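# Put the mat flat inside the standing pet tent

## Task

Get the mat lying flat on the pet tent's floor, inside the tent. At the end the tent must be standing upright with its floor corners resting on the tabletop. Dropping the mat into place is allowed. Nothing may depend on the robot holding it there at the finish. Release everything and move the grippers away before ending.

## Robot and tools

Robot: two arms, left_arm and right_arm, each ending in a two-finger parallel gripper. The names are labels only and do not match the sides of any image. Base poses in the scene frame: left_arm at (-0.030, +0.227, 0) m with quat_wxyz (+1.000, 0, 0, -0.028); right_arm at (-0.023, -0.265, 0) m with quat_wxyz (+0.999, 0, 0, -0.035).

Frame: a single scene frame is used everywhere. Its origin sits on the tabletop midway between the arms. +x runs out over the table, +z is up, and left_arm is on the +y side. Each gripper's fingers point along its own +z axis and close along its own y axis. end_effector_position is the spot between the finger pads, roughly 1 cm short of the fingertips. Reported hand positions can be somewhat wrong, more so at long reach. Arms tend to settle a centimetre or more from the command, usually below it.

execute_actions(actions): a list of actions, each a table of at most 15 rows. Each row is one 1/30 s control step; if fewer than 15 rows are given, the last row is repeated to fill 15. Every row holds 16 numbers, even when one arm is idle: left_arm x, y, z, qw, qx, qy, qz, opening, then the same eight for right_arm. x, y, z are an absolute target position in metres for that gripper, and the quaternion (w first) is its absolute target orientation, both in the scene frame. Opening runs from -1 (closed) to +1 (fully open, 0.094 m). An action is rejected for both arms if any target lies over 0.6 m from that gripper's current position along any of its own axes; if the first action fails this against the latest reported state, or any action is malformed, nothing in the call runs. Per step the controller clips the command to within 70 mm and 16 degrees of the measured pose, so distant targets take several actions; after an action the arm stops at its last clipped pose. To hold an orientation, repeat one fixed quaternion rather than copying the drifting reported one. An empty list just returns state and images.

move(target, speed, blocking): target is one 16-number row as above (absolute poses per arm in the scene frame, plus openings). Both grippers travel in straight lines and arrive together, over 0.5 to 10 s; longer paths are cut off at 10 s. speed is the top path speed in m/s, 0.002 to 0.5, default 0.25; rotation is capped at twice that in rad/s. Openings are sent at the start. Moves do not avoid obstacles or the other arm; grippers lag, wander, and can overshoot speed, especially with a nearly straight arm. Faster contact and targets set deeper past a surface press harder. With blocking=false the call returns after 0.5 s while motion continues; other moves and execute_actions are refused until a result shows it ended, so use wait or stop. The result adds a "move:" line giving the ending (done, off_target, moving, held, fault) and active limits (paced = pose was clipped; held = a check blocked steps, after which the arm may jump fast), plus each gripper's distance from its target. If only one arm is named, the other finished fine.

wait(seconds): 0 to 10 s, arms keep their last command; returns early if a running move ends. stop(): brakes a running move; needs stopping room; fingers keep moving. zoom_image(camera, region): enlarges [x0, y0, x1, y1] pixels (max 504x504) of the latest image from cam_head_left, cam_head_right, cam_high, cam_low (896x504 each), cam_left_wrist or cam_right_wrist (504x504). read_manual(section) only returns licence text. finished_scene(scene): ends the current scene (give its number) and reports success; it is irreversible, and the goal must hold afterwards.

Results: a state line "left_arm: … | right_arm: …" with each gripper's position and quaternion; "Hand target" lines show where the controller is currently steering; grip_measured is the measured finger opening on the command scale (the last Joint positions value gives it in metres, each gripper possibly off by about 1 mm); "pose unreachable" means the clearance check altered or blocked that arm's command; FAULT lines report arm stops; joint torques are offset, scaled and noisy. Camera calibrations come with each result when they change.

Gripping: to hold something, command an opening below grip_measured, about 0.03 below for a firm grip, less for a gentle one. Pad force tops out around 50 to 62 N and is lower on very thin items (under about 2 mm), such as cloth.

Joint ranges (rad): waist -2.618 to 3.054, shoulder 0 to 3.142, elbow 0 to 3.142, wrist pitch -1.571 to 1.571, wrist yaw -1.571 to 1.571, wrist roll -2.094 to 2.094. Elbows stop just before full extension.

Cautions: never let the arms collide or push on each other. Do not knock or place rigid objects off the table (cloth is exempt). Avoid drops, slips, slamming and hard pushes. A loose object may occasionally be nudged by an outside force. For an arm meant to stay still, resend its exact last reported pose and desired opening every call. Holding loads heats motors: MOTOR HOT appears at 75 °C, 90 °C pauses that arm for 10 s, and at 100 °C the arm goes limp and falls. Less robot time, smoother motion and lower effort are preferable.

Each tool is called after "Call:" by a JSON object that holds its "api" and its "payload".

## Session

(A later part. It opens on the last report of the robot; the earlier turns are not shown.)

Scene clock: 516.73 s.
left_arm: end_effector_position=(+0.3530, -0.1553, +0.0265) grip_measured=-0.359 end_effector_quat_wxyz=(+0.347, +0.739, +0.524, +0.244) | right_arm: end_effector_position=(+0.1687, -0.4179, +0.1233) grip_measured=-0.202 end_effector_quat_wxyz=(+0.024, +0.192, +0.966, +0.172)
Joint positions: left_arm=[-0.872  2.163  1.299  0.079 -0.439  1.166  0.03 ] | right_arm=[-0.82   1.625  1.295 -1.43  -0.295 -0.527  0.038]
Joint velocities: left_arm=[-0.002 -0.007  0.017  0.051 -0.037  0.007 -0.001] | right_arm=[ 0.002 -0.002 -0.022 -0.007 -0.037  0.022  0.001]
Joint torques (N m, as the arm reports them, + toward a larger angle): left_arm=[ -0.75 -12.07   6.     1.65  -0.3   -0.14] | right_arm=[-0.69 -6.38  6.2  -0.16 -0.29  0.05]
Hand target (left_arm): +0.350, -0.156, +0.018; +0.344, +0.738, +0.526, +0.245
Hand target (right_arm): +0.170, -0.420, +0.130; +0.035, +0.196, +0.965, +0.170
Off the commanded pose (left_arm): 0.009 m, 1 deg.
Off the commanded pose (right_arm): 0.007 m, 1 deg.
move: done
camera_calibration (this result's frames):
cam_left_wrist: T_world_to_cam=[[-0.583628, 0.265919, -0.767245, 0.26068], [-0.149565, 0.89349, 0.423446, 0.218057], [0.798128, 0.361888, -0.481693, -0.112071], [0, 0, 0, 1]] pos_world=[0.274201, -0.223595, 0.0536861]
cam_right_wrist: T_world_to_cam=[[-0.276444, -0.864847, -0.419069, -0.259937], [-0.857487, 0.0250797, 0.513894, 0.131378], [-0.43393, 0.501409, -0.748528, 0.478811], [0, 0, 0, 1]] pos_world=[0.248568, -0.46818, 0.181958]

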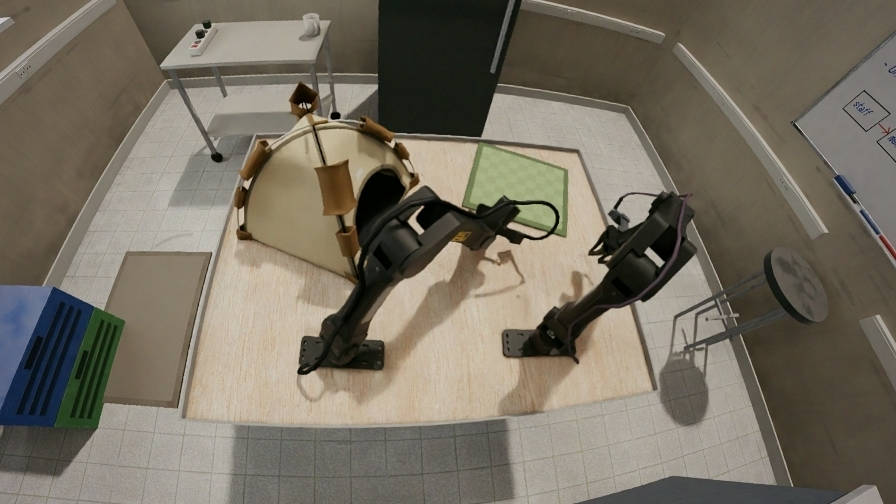

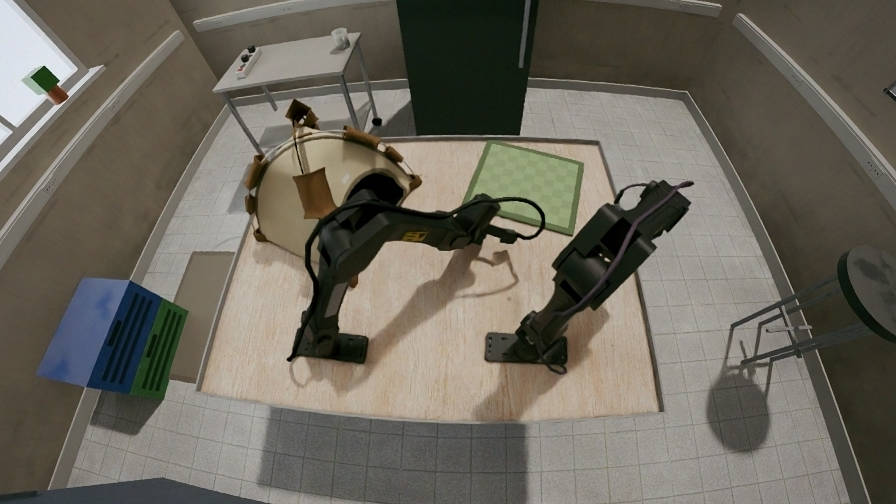

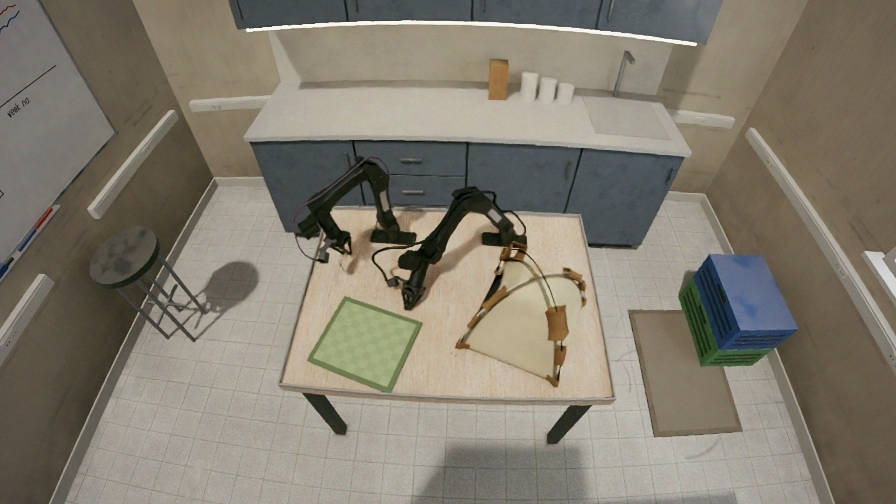

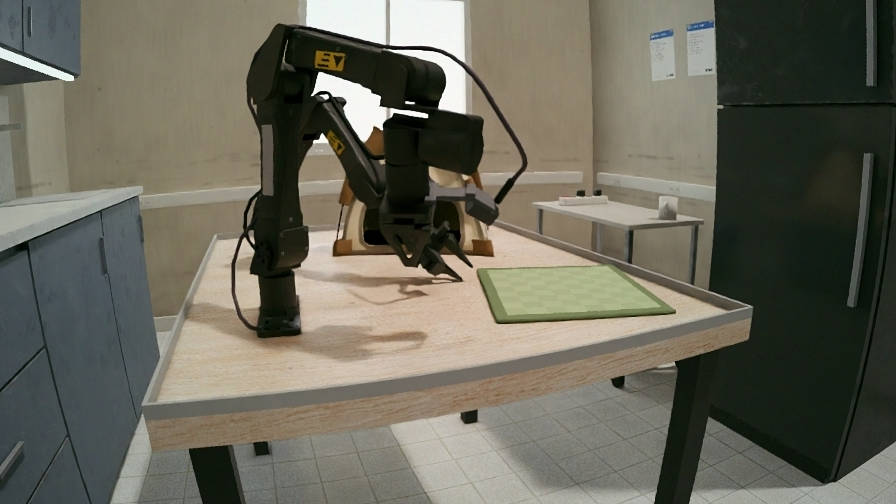

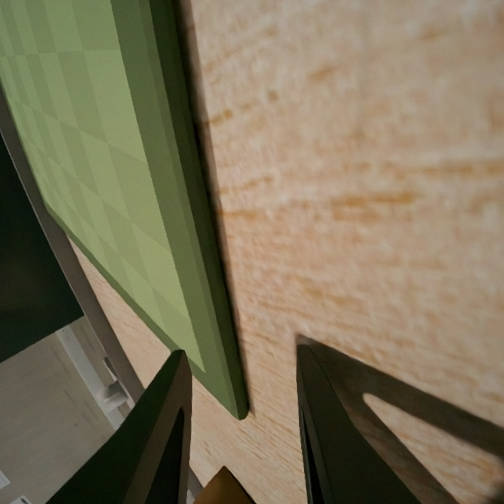

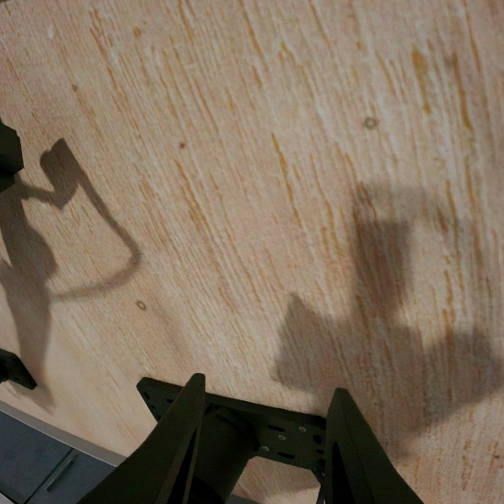

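Call:
{"api": "move", "payload": {"target": [0.419,-0.179,0.010,0.3885,0.7155,0.5103,0.2771,-0.36, 0.17,-0.42,0.13,0.0346,0.1964,0.9650,0.1701,-0.2], "speed": 0.04}}

Scene clock: 528.50 s.
left_arm: end_effector_position=(+0.4144, -0.1820, +0.0263) grip_measured=-0.359 end_effector_quat_wxyz=(+0.404, +0.709, +0.508, +0.276) | right_arm: end_effector_position=(+0.1683, -0.4181, +0.1231) grip_measured=-0.202 end_effector_quat_wxyz=(+0.023, +0.192, +0.966, +0.171)
Joint positions: left_arm=[-0.816  2.347  1.484  0.249 -0.44   1.258  0.03 ] | right_arm=[-0.82   1.625  1.295 -1.43  -0.292 -0.527  0.038]
Joint velocities: left_arm=[ 0.012  0.002  0.002 -0.037 -0.066  0.007 -0.002] | right_arm=[-0.002 -0.012 -0.017 -0.007  0.037 -0.125 -0.001]
Joint torques (N m, as the arm reports them, + toward a larger angle): left_arm=[  0.96 -12.39   8.38   1.65  -0.14   0.01] | right_arm=[-0.74 -6.36  6.19 -0.16 -0.33  0.05]
Hand target (left_arm): +0.418, -0.178, +0.010; +0.389, +0.715, +0.511, +0.276
Hand target (right_arm): +0.170, -0.420, +0.130; +0.035, +0.196, +0.965, +0.170
Off the commanded pose (left_arm): 0.017 m, 2 deg.
Off the commanded pose (right_arm): 0.007 m, 1 deg.
move: off_target (left_arm)
camera_calibration (this result's frames):
cam_left_wrist: T_world_to_cam=[[-0.476743, 0.213222, -0.852791, 0.251846], [-0.202342, 0.917466, 0.34251, 0.27946], [0.855438, 0.335845, -0.394251, -0.182282], [0, 0, 0, 1]] pos_world=[0.332543, -0.248876, 0.0471896]
cam_right_wrist: T_world_to_cam=[[-0.276862, -0.865676, -0.417077, -0.260848], [-0.85645, 0.025498, 0.5156, 0.130927], [-0.435707, 0.499956, -0.748467, 0.478367], [0, 0, 0, 1]] pos_world=[0.248342, -0.46831, 0.181742]

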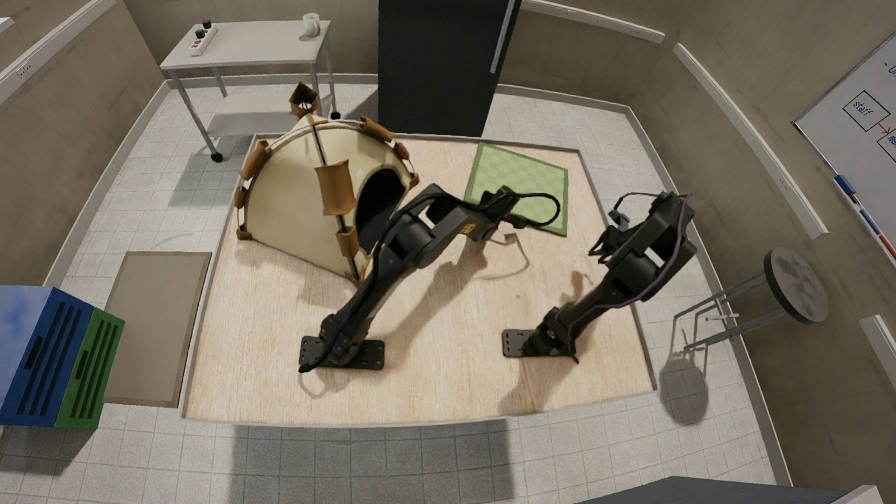

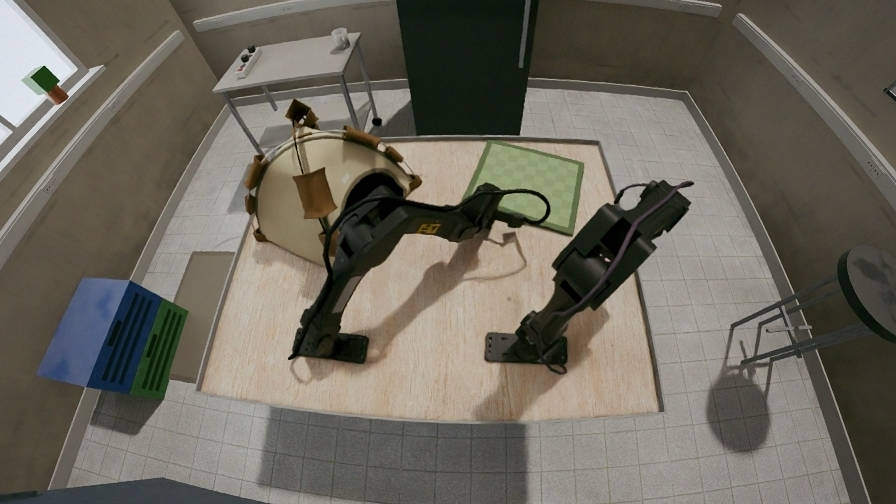

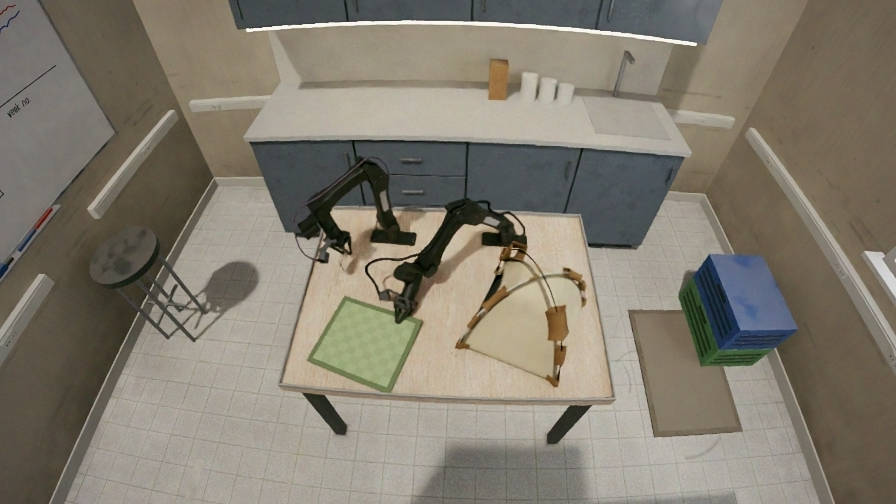

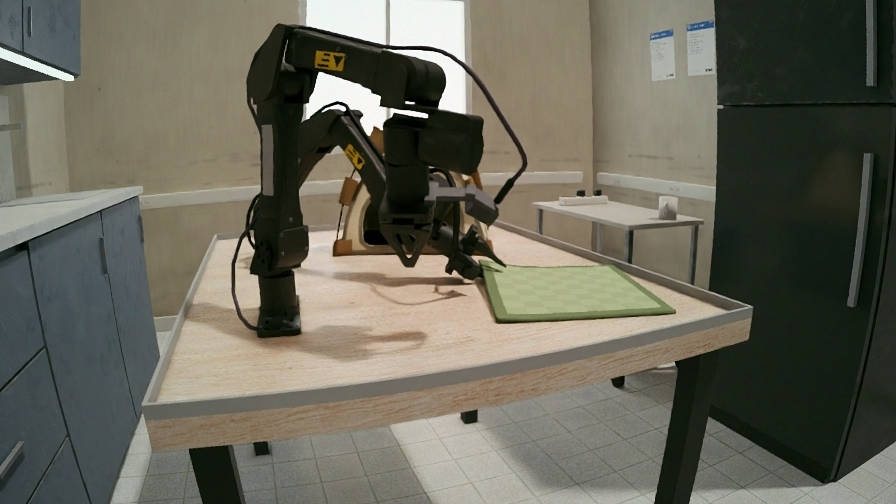

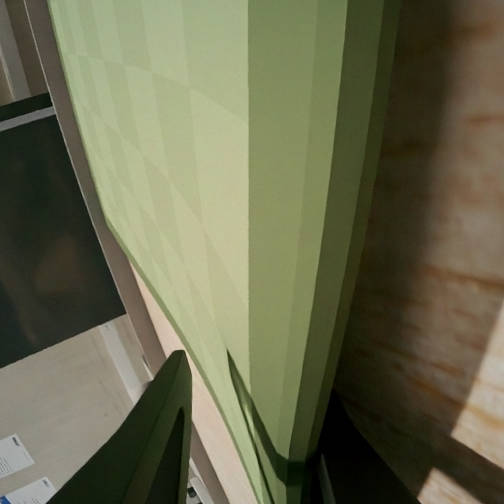

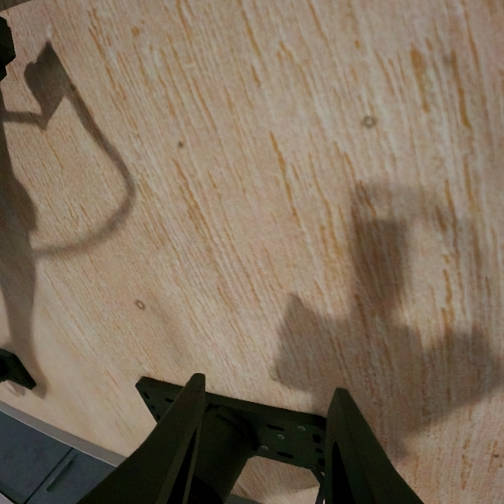

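The finger is under the edge. Let me zoom to see how the mat bends.

Call:
{"api": "zoom_image", "payload": {"camera": "cam_low", "region": [420, 200, 700, 340]}}

Region (420, 200, 700, 340) of cam_low's 896x504 image, scaled by 1.800, with more detail than that image has.

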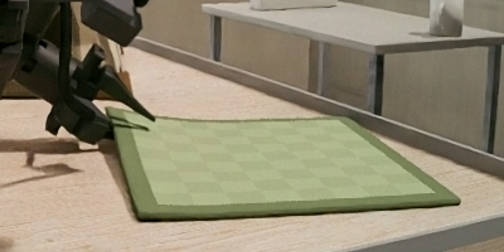

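Call:
{"api": "execute_actions", "payload": {"actions": [[[0.416,-0.181,0.014,0.4071,0.7050,0.5029,0.2904,-0.45, 0.17,-0.42,0.13,0.0346,0.1964,0.9650,0.1701,-0.2],[0.416,-0.181,0.015,0.4071,0.7050,0.5029,0.2904,-0.52, 0.17,-0.42,0.13,0.0346,0.1964,0.9650,0.1701,-0.2],[0.416,-0.181,0.016,0.4071,0.7050,0.5029,0.2904,-0.59, 0.17,-0.42,0.13,0.0346,0.1964,0.9650,0.1701,-0.2],[0.416,-0.181,0.017,0.4071,0.7050,0.5029,0.2904,-0.66, 0.17,-0.42,0.13,0.0346,0.1964,0.9650,0.1701,-0.2],[0.416,-0.181,0.018,0.4071,0.7050,0.5029,0.2904,-0.72, 0.17,-0.42,0.13,0.0346,0.1964,0.9650,0.1701,-0.2],[0.416,-0.181,0.019,0.4071,0.7050,0.5029,0.2904,-0.77, 0.17,-0.42,0.13,0.0346,0.1964,0.9650,0.1701,-0.2],[0.416,-0.181,0.020,0.4071,0.7050,0.5029,0.2904,-0.81, 0.17,-0.42,0.13,0.0346,0.1964,0.9650,0.1701,-0.2],[0.416,-0.181,0.021,0.4071,0.7050,0.5029,0.2904,-0.84, 0.17,-0.42,0.13,0.0346,0.1964,0.9650,0.1701,-0.2],[0.416,-0.181,0.022,0.4071,0.7050,0.5029,0.2904,-0.87, 0.17,-0.42,0.13,0.0346,0.1964,0.9650,0.1701,-0.2],[0.416,-0.181,0.022,0.4071,0.7050,0.5029,0.2904,-0.89, 0.17,-0.42,0.13,0.0346,0.1964,0.9650,0.1701,-0.2],[0.416,-0.181,0.022,0.4071,0.7050,0.5029,0.2904,-0.91, 0.17,-0.42,0.13,0.0346,0.1964,0.9650,0.1701,-0.2]]]}}

Scene clock: 538.07 s.
left_arm: end_effector_position=(+0.4187, -0.1842, +0.0316) grip_measured=-0.885 end_effector_quat_wxyz=(+0.416, +0.702, +0.502, +0.286) | right_arm: end_effector_position=(+0.1683, -0.4181, +0.1231) grip_measured=-0.202 end_effector_quat_wxyz=(+0.023, +0.192, +0.966, +0.171)
Joint positions: left_arm=[-0.816  2.354  1.484  0.294 -0.452  1.276  0.005] | right_arm=[-0.82   1.625  1.295 -1.43  -0.292 -0.527  0.038]
Joint velocities: left_arm=[ 0.002 -0.007 -0.007  0.037 -0.051 -0.007  0.   ] | right_arm=[-0.027 -0.002  0.002 -0.066 -0.007 -0.007 -0.   ]
Joint torques (N m, as the arm reports them, + toward a larger angle): left_arm=[ -0.2  -14.52   5.39   1.93  -0.26   0.01] | right_arm=[-0.68 -6.37  6.2  -0.17 -0.32  0.05]
Hand target (left_arm): +0.416, -0.181, +0.022; +0.407, +0.705, +0.503, +0.290
Hand target (right_arm): +0.170, -0.420, +0.130; +0.035, +0.196, +0.965, +0.170
Off the commanded pose (left_arm): 0.010 m, 1 deg.
Off the commanded pose (right_arm): 0.007 m, 1 deg.
camera_calibration (this result's frames):
cam_left_wrist: T_world_to_cam=[[-0.446677, 0.204271, -0.871064, 0.245215], [-0.214537, 0.920729, 0.325931, 0.286765], [0.868593, 0.332462, -0.367445, -0.190141], [0, 0, 0, 1]] pos_world=[0.336209, -0.250908, 0.0502662]
cam_right_wrist: T_world_to_cam=[[-0.276862, -0.865676, -0.417077, -0.260848], [-0.85645, 0.025498, 0.5156, 0.130927], [-0.435707, 0.499956, -0.748467, 0.478367], [0, 0, 0, 1]] pos_world=[0.248342, -0.46831, 0.181742]

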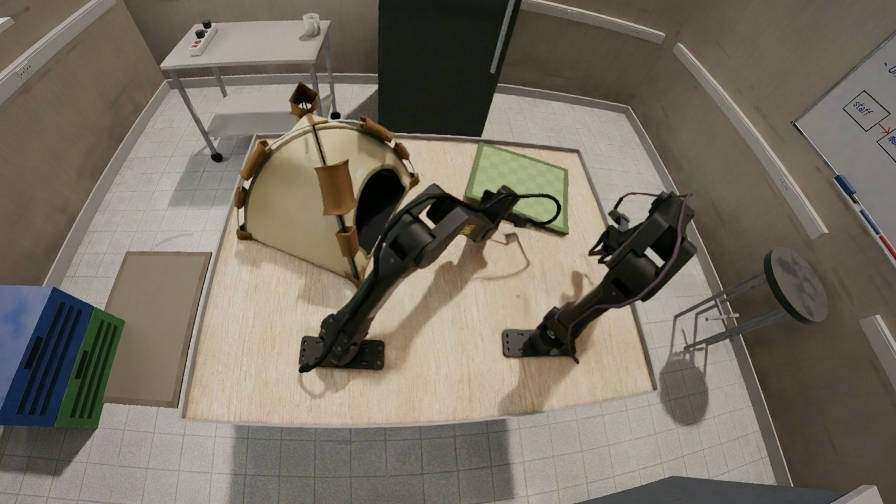

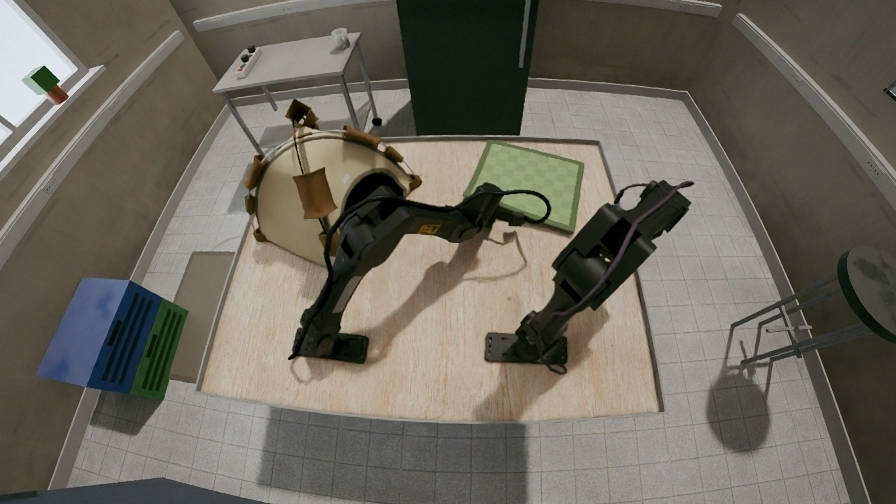

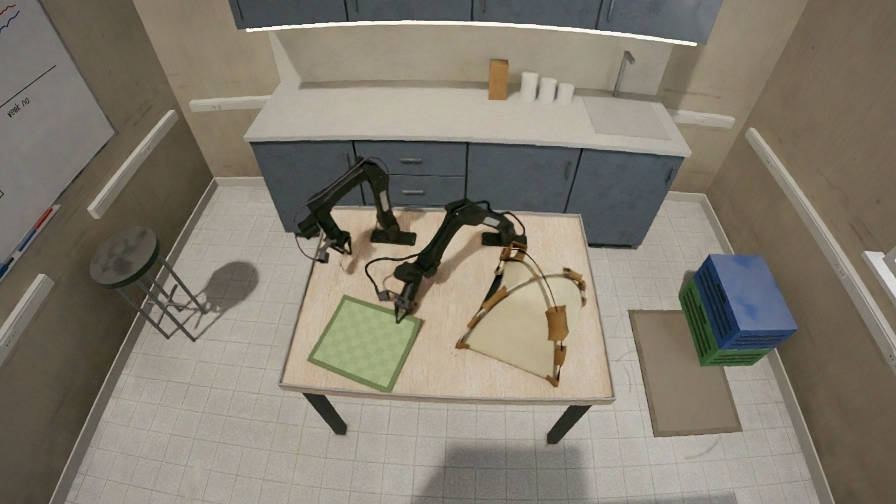

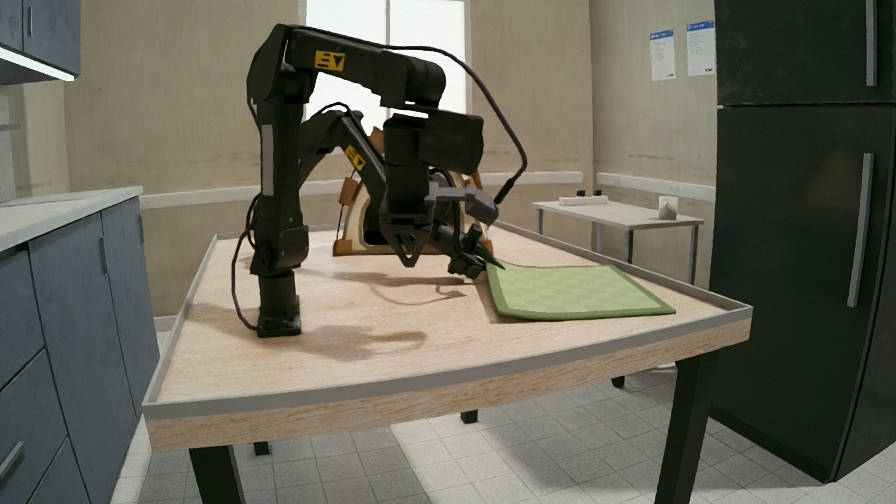

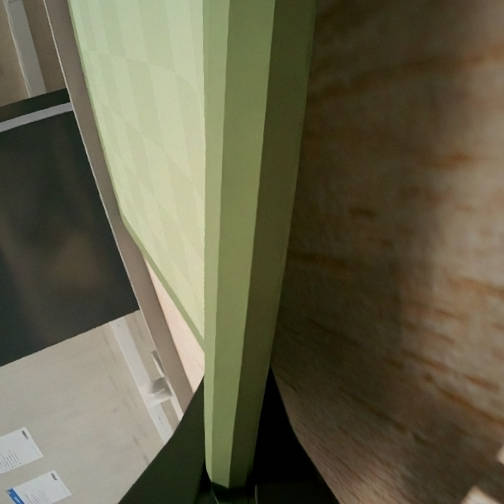

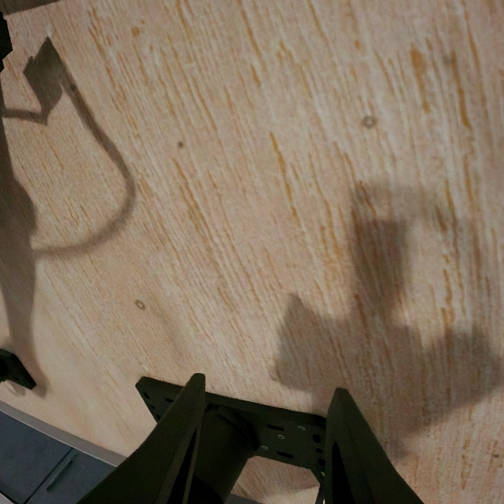

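Call:
{"api": "move", "payload": {"target": [0.28,-0.004,0.165,0.0,0.8339,0.5519,0.0,-0.915, 0.17,-0.42,0.13,0.0346,0.1964,0.9650,0.1701,-0.2], "speed": 0.15}}

Scene clock: 569.70 s.
left_arm: end_effector_position=(+0.2822, -0.0073, +0.1654) grip_measured=-0.885 end_effector_quat_wxyz=(+0.010, +0.837, +0.547, +0.022) | right_arm: end_effector_position=(+0.1679, -0.4185, +0.1230) grip_measured=-0.202 end_effector_quat_wxyz=(+0.022, +0.191, +0.966, +0.170)
Joint positions: left_arm=[-0.608  2.03   2.024 -1.532 -0.036  1.32   0.005] | right_arm=[-0.82   1.625  1.295 -1.43  -0.289 -0.527  0.038]
Joint velocities: left_arm=[ 0.002  0.027 -0.007  0.051  0.066 -0.081  0.   ] | right_arm=[-0.002 -0.012 -0.012  0.037 -0.007 -0.11   0.   ]
Joint torques (N m, as the arm reports them, + toward a larger angle): left_arm=[  0.73 -10.31   8.1    0.07   0.15   0.1 ] | right_arm=[-0.7  -6.36  6.17 -0.16 -0.35  0.05]
Hand target (left_arm): +0.280, -0.007, +0.164; +0.002, +0.837, +0.547, +0.008
Hand target (right_arm): +0.170, -0.420, +0.130; +0.035, +0.196, +0.965, +0.170
Off the commanded pose (left_arm): 0.004 m, 3 deg.
Off the commanded pose (right_arm): 0.007 m, 2 deg.
joint sent to its limit (left arm) — the command would take joint 4 (wrist pitch) past its lower limit, so that joint was sent only as far as its limit.
move: off_target (left_arm)
camera_calibration (this result's frames):
cam_left_wrist: T_world_to_cam=[[-0.89044, 0.453455, -0.0386599, 0.254055], [0.33012, 0.702046, 0.630993, -0.154719], [0.313268, 0.549099, -0.774825, 0.144471], [0, 0, 0, 1]] pos_world=[0.232039, -0.0859111, 0.219388]
cam_right_wrist: T_world_to_cam=[[-0.277333, -0.866619, -0.414799, -0.261888], [-0.855261, 0.0259801, 0.517546, 0.130414], [-0.437738, 0.498294, -0.74839, 0.477856], [0, 0, 0, 1]] pos_world=[0.248084, -0.468458, 0.181497]

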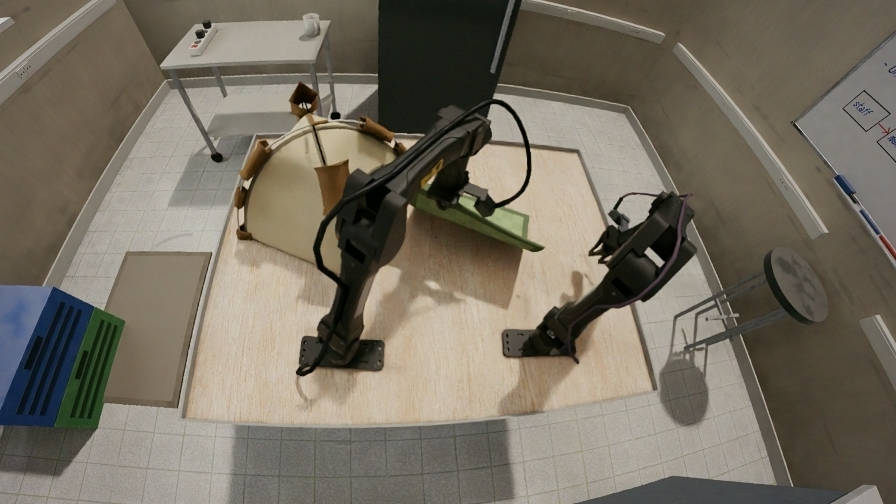

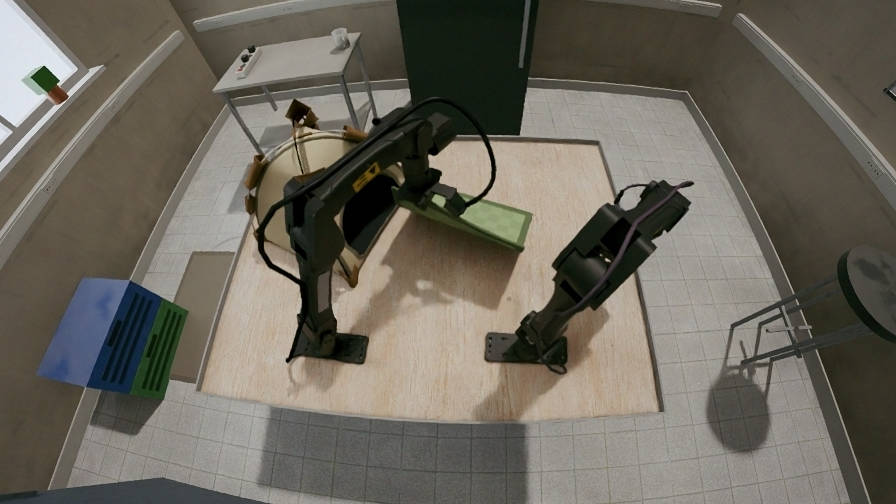

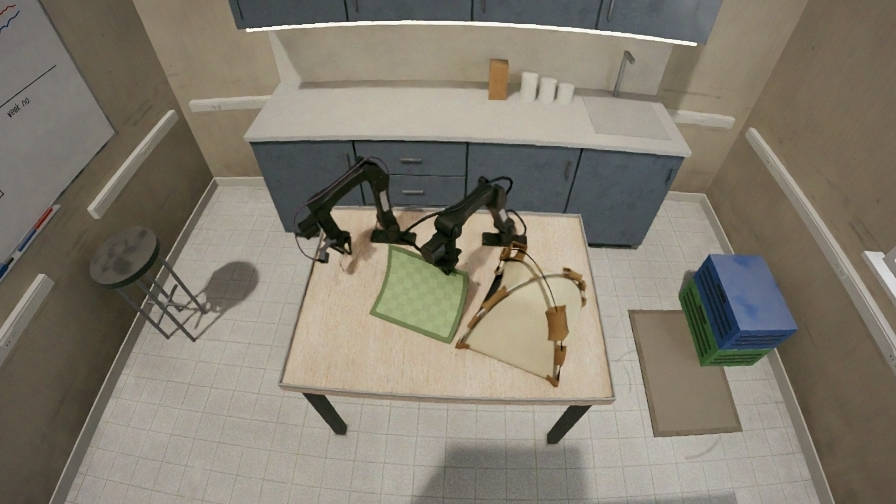

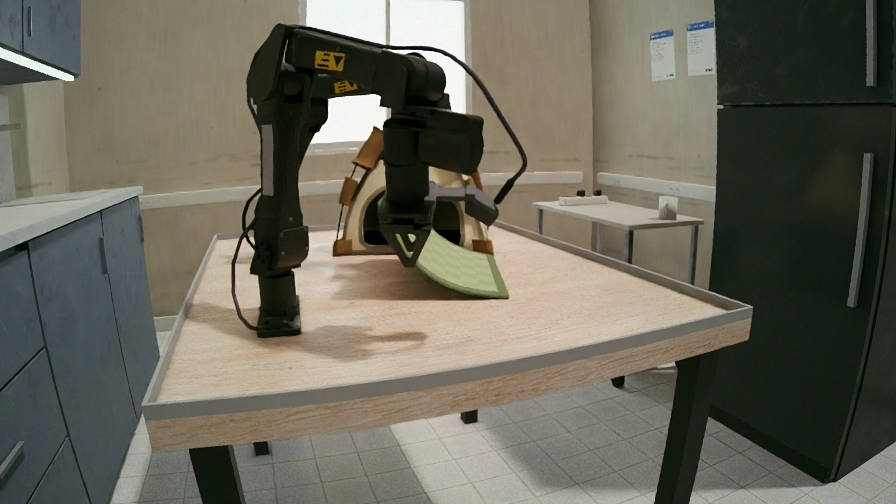

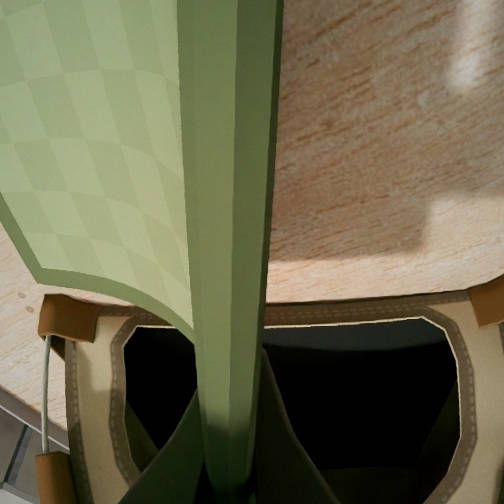

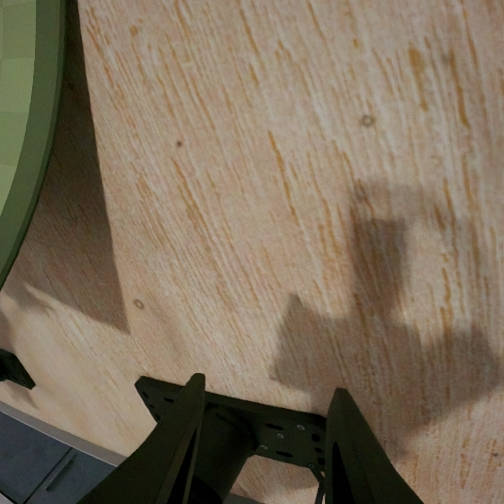

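Call:
{"api": "zoom_image", "payload": {"camera": "cam_low", "region": [320, 120, 560, 320]}}

Call:
{"api": "zoom_image", "payload": {"camera": "cam_high", "region": [340, 200, 600, 400]}}

Region (320, 120, 560, 320) of cam_low's 896x504 image, scaled by 2.100, with more detail than that image has.

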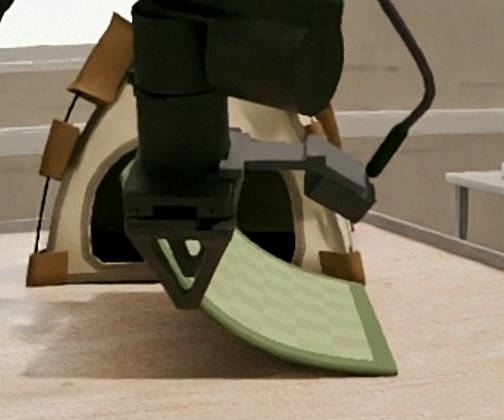

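Region (340, 200, 600, 400) of cam_high's 896x504 image, scaled by 1.938, with more detail than that image has; it fills the top 388 rows of this view, and the rest is white.

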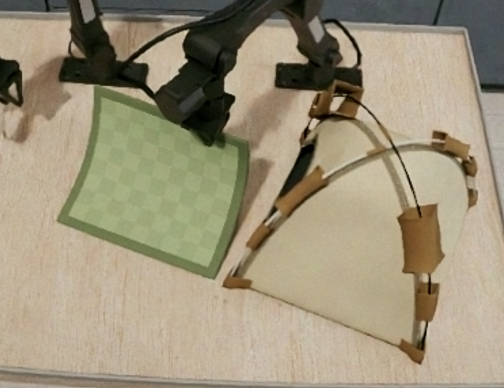

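Call:
{"api": "move", "payload": {"target": [0.21,0.003,0.15,0.0,0.8339,0.5519,0.0,-0.915, 0.17,-0.42,0.13,0.0346,0.1964,0.9650,0.1701,-0.2], "speed": 0.1}}

Scene clock: 579.17 s.
left_arm: end_effector_position=(+0.2158, +0.0059, +0.1476) grip_measured=-0.885 end_effector_quat_wxyz=(-0.011, +0.834, +0.551, +0.010) | right_arm: end_effector_position=(+0.1677, -0.4186, +0.1229) grip_measured=-0.202 end_effector_quat_wxyz=(+0.022, +0.191, +0.967, +0.169)
Joint positions: left_arm=[-0.693  1.814  1.658 -1.431 -0.024  1.225  0.005] | right_arm=[-0.82   1.625  1.295 -1.43  -0.288 -0.527  0.038]
Joint velocities: left_arm=[ 0.007  0.012  0.002  0.066 -0.037 -0.081 -0.002] | right_arm=[ 0.002 -0.012 -0.007  0.037  0.007 -0.007  0.   ]
Joint torques (N m, as the arm reports them, + toward a larger angle): left_arm=[ -0.63 -11.7    4.23   0.39   0.18  -0.07] | right_arm=[-0.68 -6.4   6.18 -0.17 -0.35  0.05]
Hand target (left_arm): +0.210, +0.003, +0.150; -0.000, +0.834, +0.551, +0.000
Hand target (right_arm): +0.170, -0.420, +0.130; +0.035, +0.196, +0.965, +0.170
Off the commanded pose (left_arm): 0.007 m, 2 deg.
Off the commanded pose (right_arm): 0.008 m, 2 deg.
move: done
camera_calibration (this result's frames):
cam_left_wrist: T_world_to_cam=[[-0.895143, 0.445682, 0.00932083, 0.182151], [0.351198, 0.692188, 0.630504, -0.135262], [0.274552, 0.567665, -0.77613, 0.152623], [0, 0, 0, 1]] pos_world=[0.168652, -0.0741935, 0.202041]
cam_right_wrist: T_world_to_cam=[[-0.277567, -0.867089, -0.413659, -0.262409], [-0.854665, 0.0262228, 0.518517, 0.130158], [-0.438753, 0.497463, -0.748349, 0.4776], [0, 0, 0, 1]] pos_world=[0.247954, -0.468533, 0.181374]

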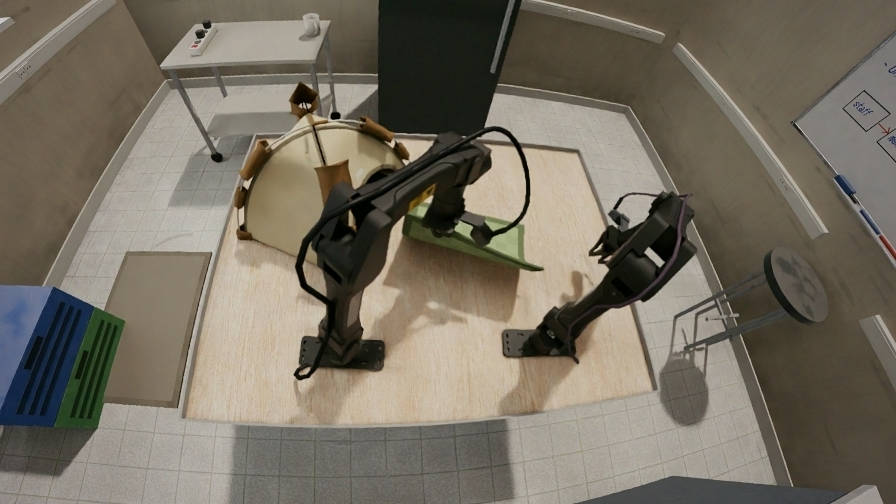

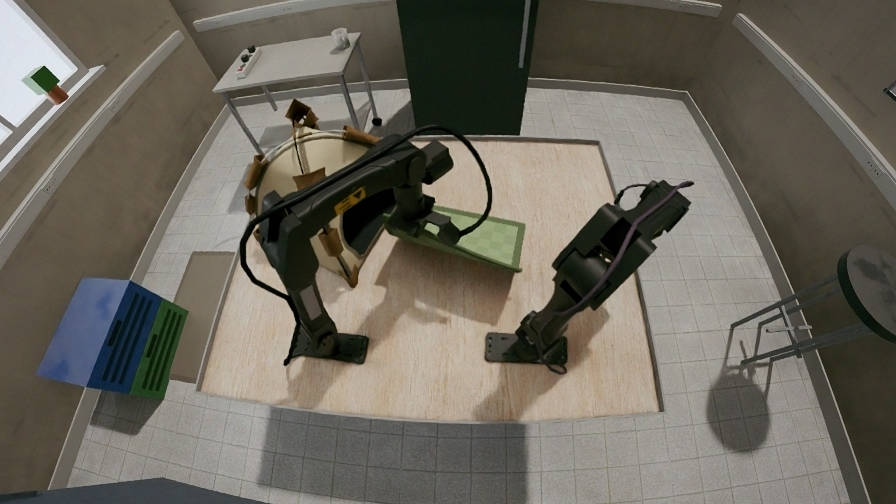

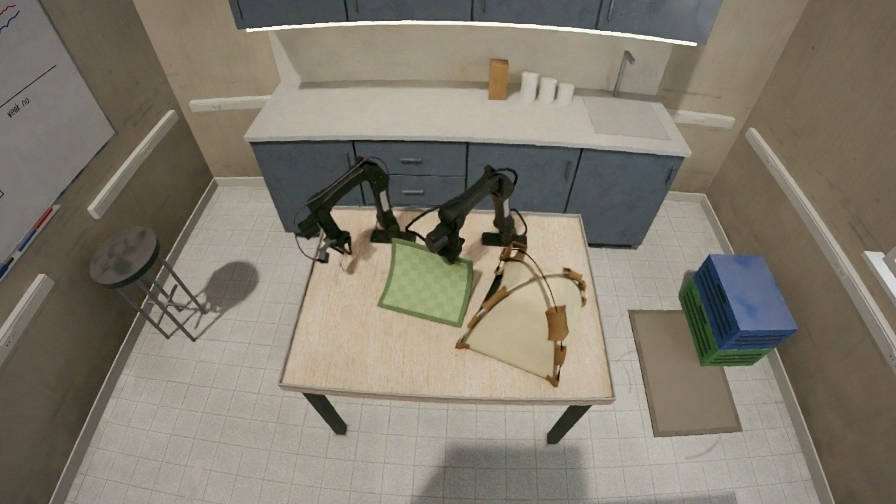

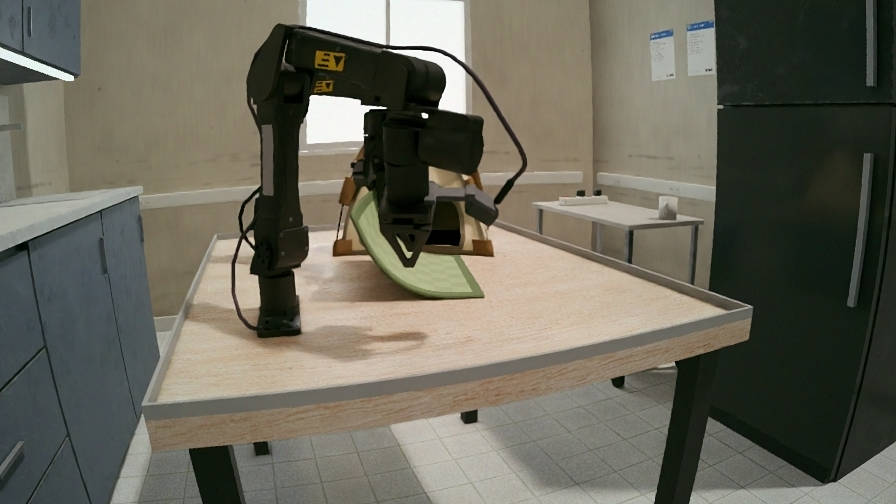

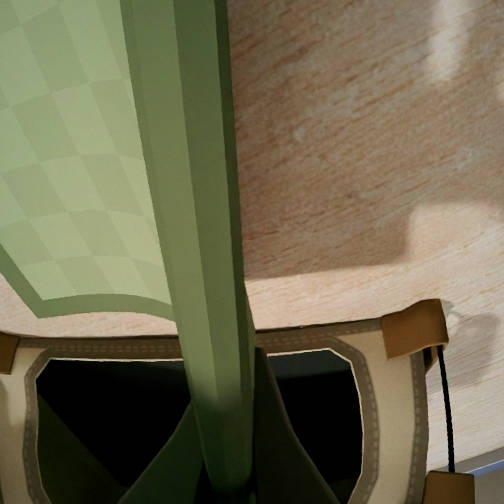

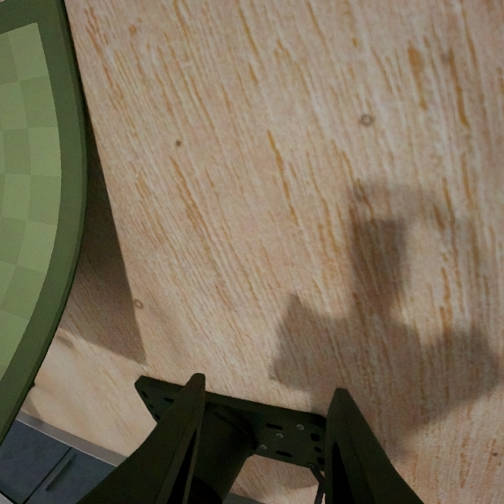

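Call:
{"api": "move", "payload": {"target": [0.30,-0.030,0.12,0.0,0.8339,0.5519,0.0,-0.915, 0.17,-0.42,0.13,0.0346,0.1964,0.9650,0.1701,-0.2], "speed": 0.08}}

Scene clock: 585.23 s.
left_arm: end_effector_position=(+0.3006, -0.0285, +0.1207) grip_measured=-0.885 end_effector_quat_wxyz=(+0.003, +0.834, +0.552, +0.013) | right_arm: end_effector_position=(+0.1676, -0.4186, +0.1229) grip_measured=-0.202 end_effector_quat_wxyz=(+0.022, +0.191, +0.967, +0.169)
Joint positions: left_arm=[-0.615  2.148  2.023 -1.432 -0.023  1.301  0.005] | right_arm=[-0.82   1.625  1.295 -1.43  -0.287 -0.527  0.038]
Joint velocities: left_arm=[ 0.002 -0.017 -0.002 -0.081 -0.022 -0.007  0.002] | right_arm=[ 0.007 -0.007  0.012 -0.037  0.007 -0.022 -0.001]
Joint torques (N m, as the arm reports them, + toward a larger angle): left_arm=[  0.72 -11.69   8.5    0.04   0.19   0.08] | right_arm=[-0.73 -6.38  6.17 -0.15 -0.36  0.04]
Hand target (left_arm): +0.300, -0.029, +0.120; -0.000, +0.834, +0.552, +0.000
Hand target (right_arm): +0.170, -0.420, +0.130; +0.035, +0.196, +0.965, +0.170
Off the commanded pose (left_arm): 0.002 m, 2 deg.
Off the commanded pose (right_arm): 0.008 m, 2 deg.
move: done
camera_calibration (this result's frames):
cam_left_wrist: T_world_to_cam=[[-0.896068, 0.443527, -0.0185783, 0.277247], [0.336249, 0.705466, 0.623903, -0.118606], [0.289824, 0.552813, -0.781281, 0.123587], [0, 0, 0, 1]] pos_world=[0.252495, -0.107615, 0.175705]
cam_right_wrist: T_world_to_cam=[[-0.277625, -0.867206, -0.413373, -0.262539], [-0.854516, 0.0262836, 0.51876, 0.130094], [-0.439007, 0.497255, -0.748339, 0.477535], [0, 0, 0, 1]] pos_world=[0.247922, -0.468552, 0.181344]

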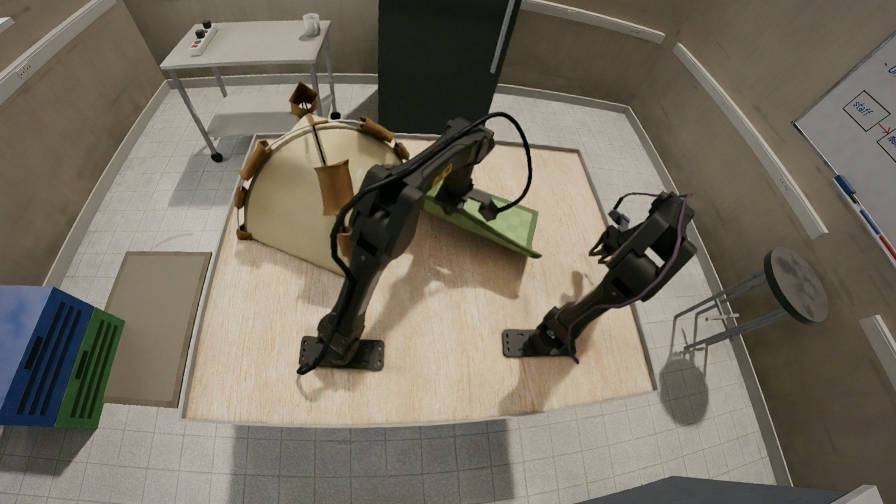

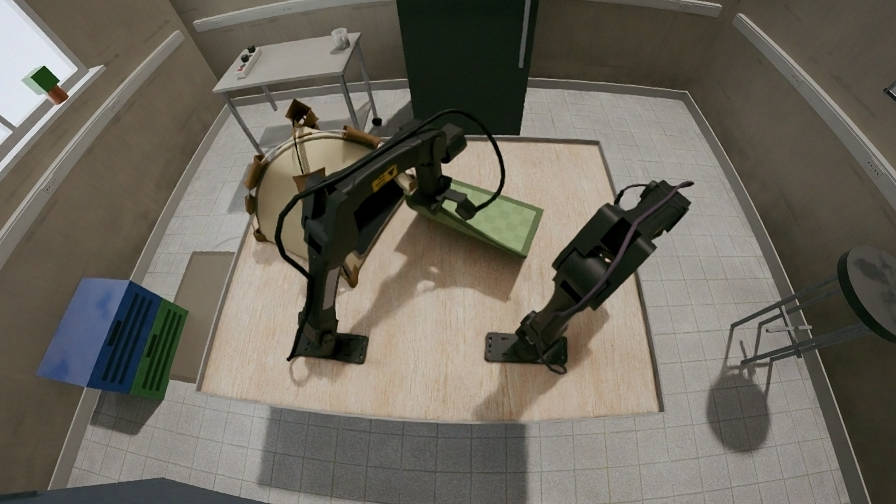

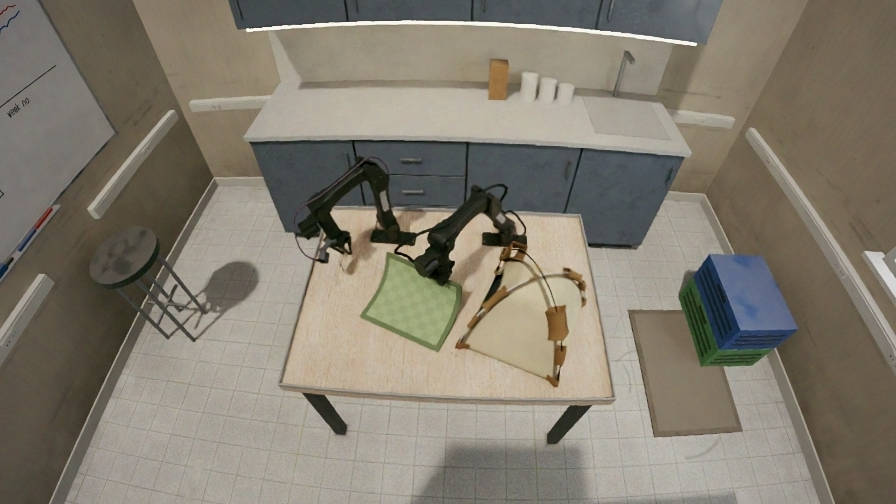

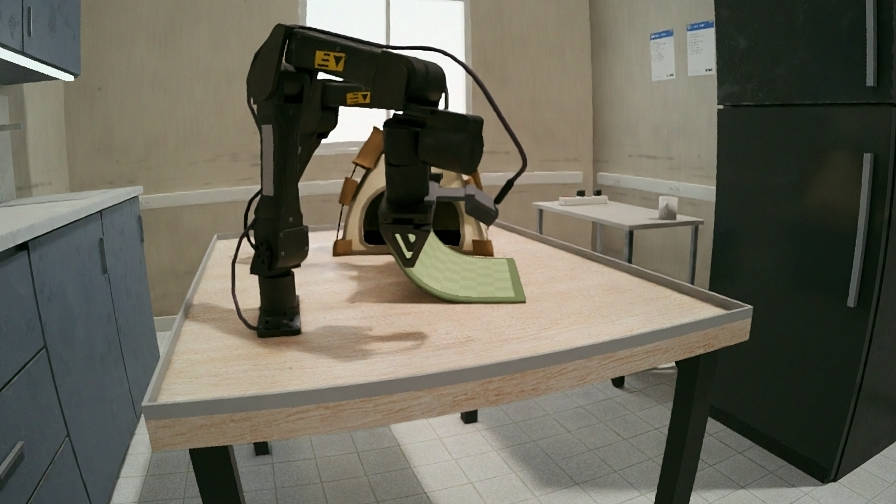

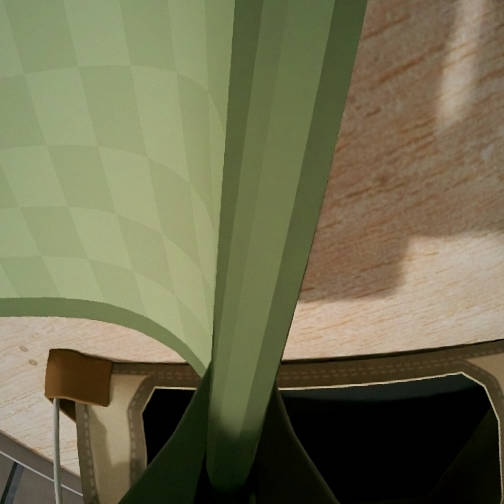

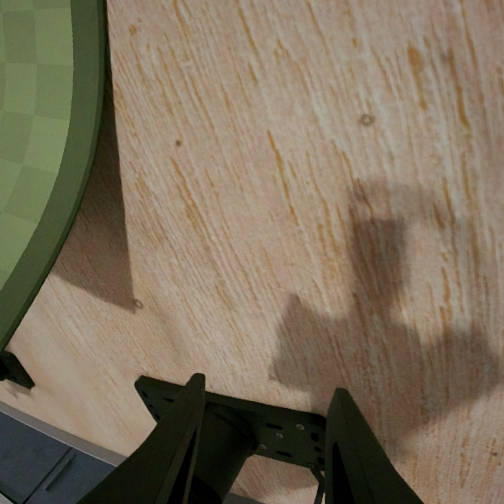

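Call:
{"api": "zoom_image", "payload": {"camera": "cam_low", "region": [330, 160, 550, 320]}}

Region (330, 160, 550, 320) of cam_low's 896x504 image, scaled by 2.291, with more detail than that image has; it fills the top 367 rows of this view, and the rest is white.

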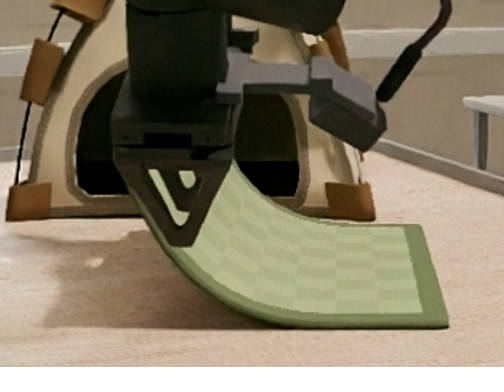

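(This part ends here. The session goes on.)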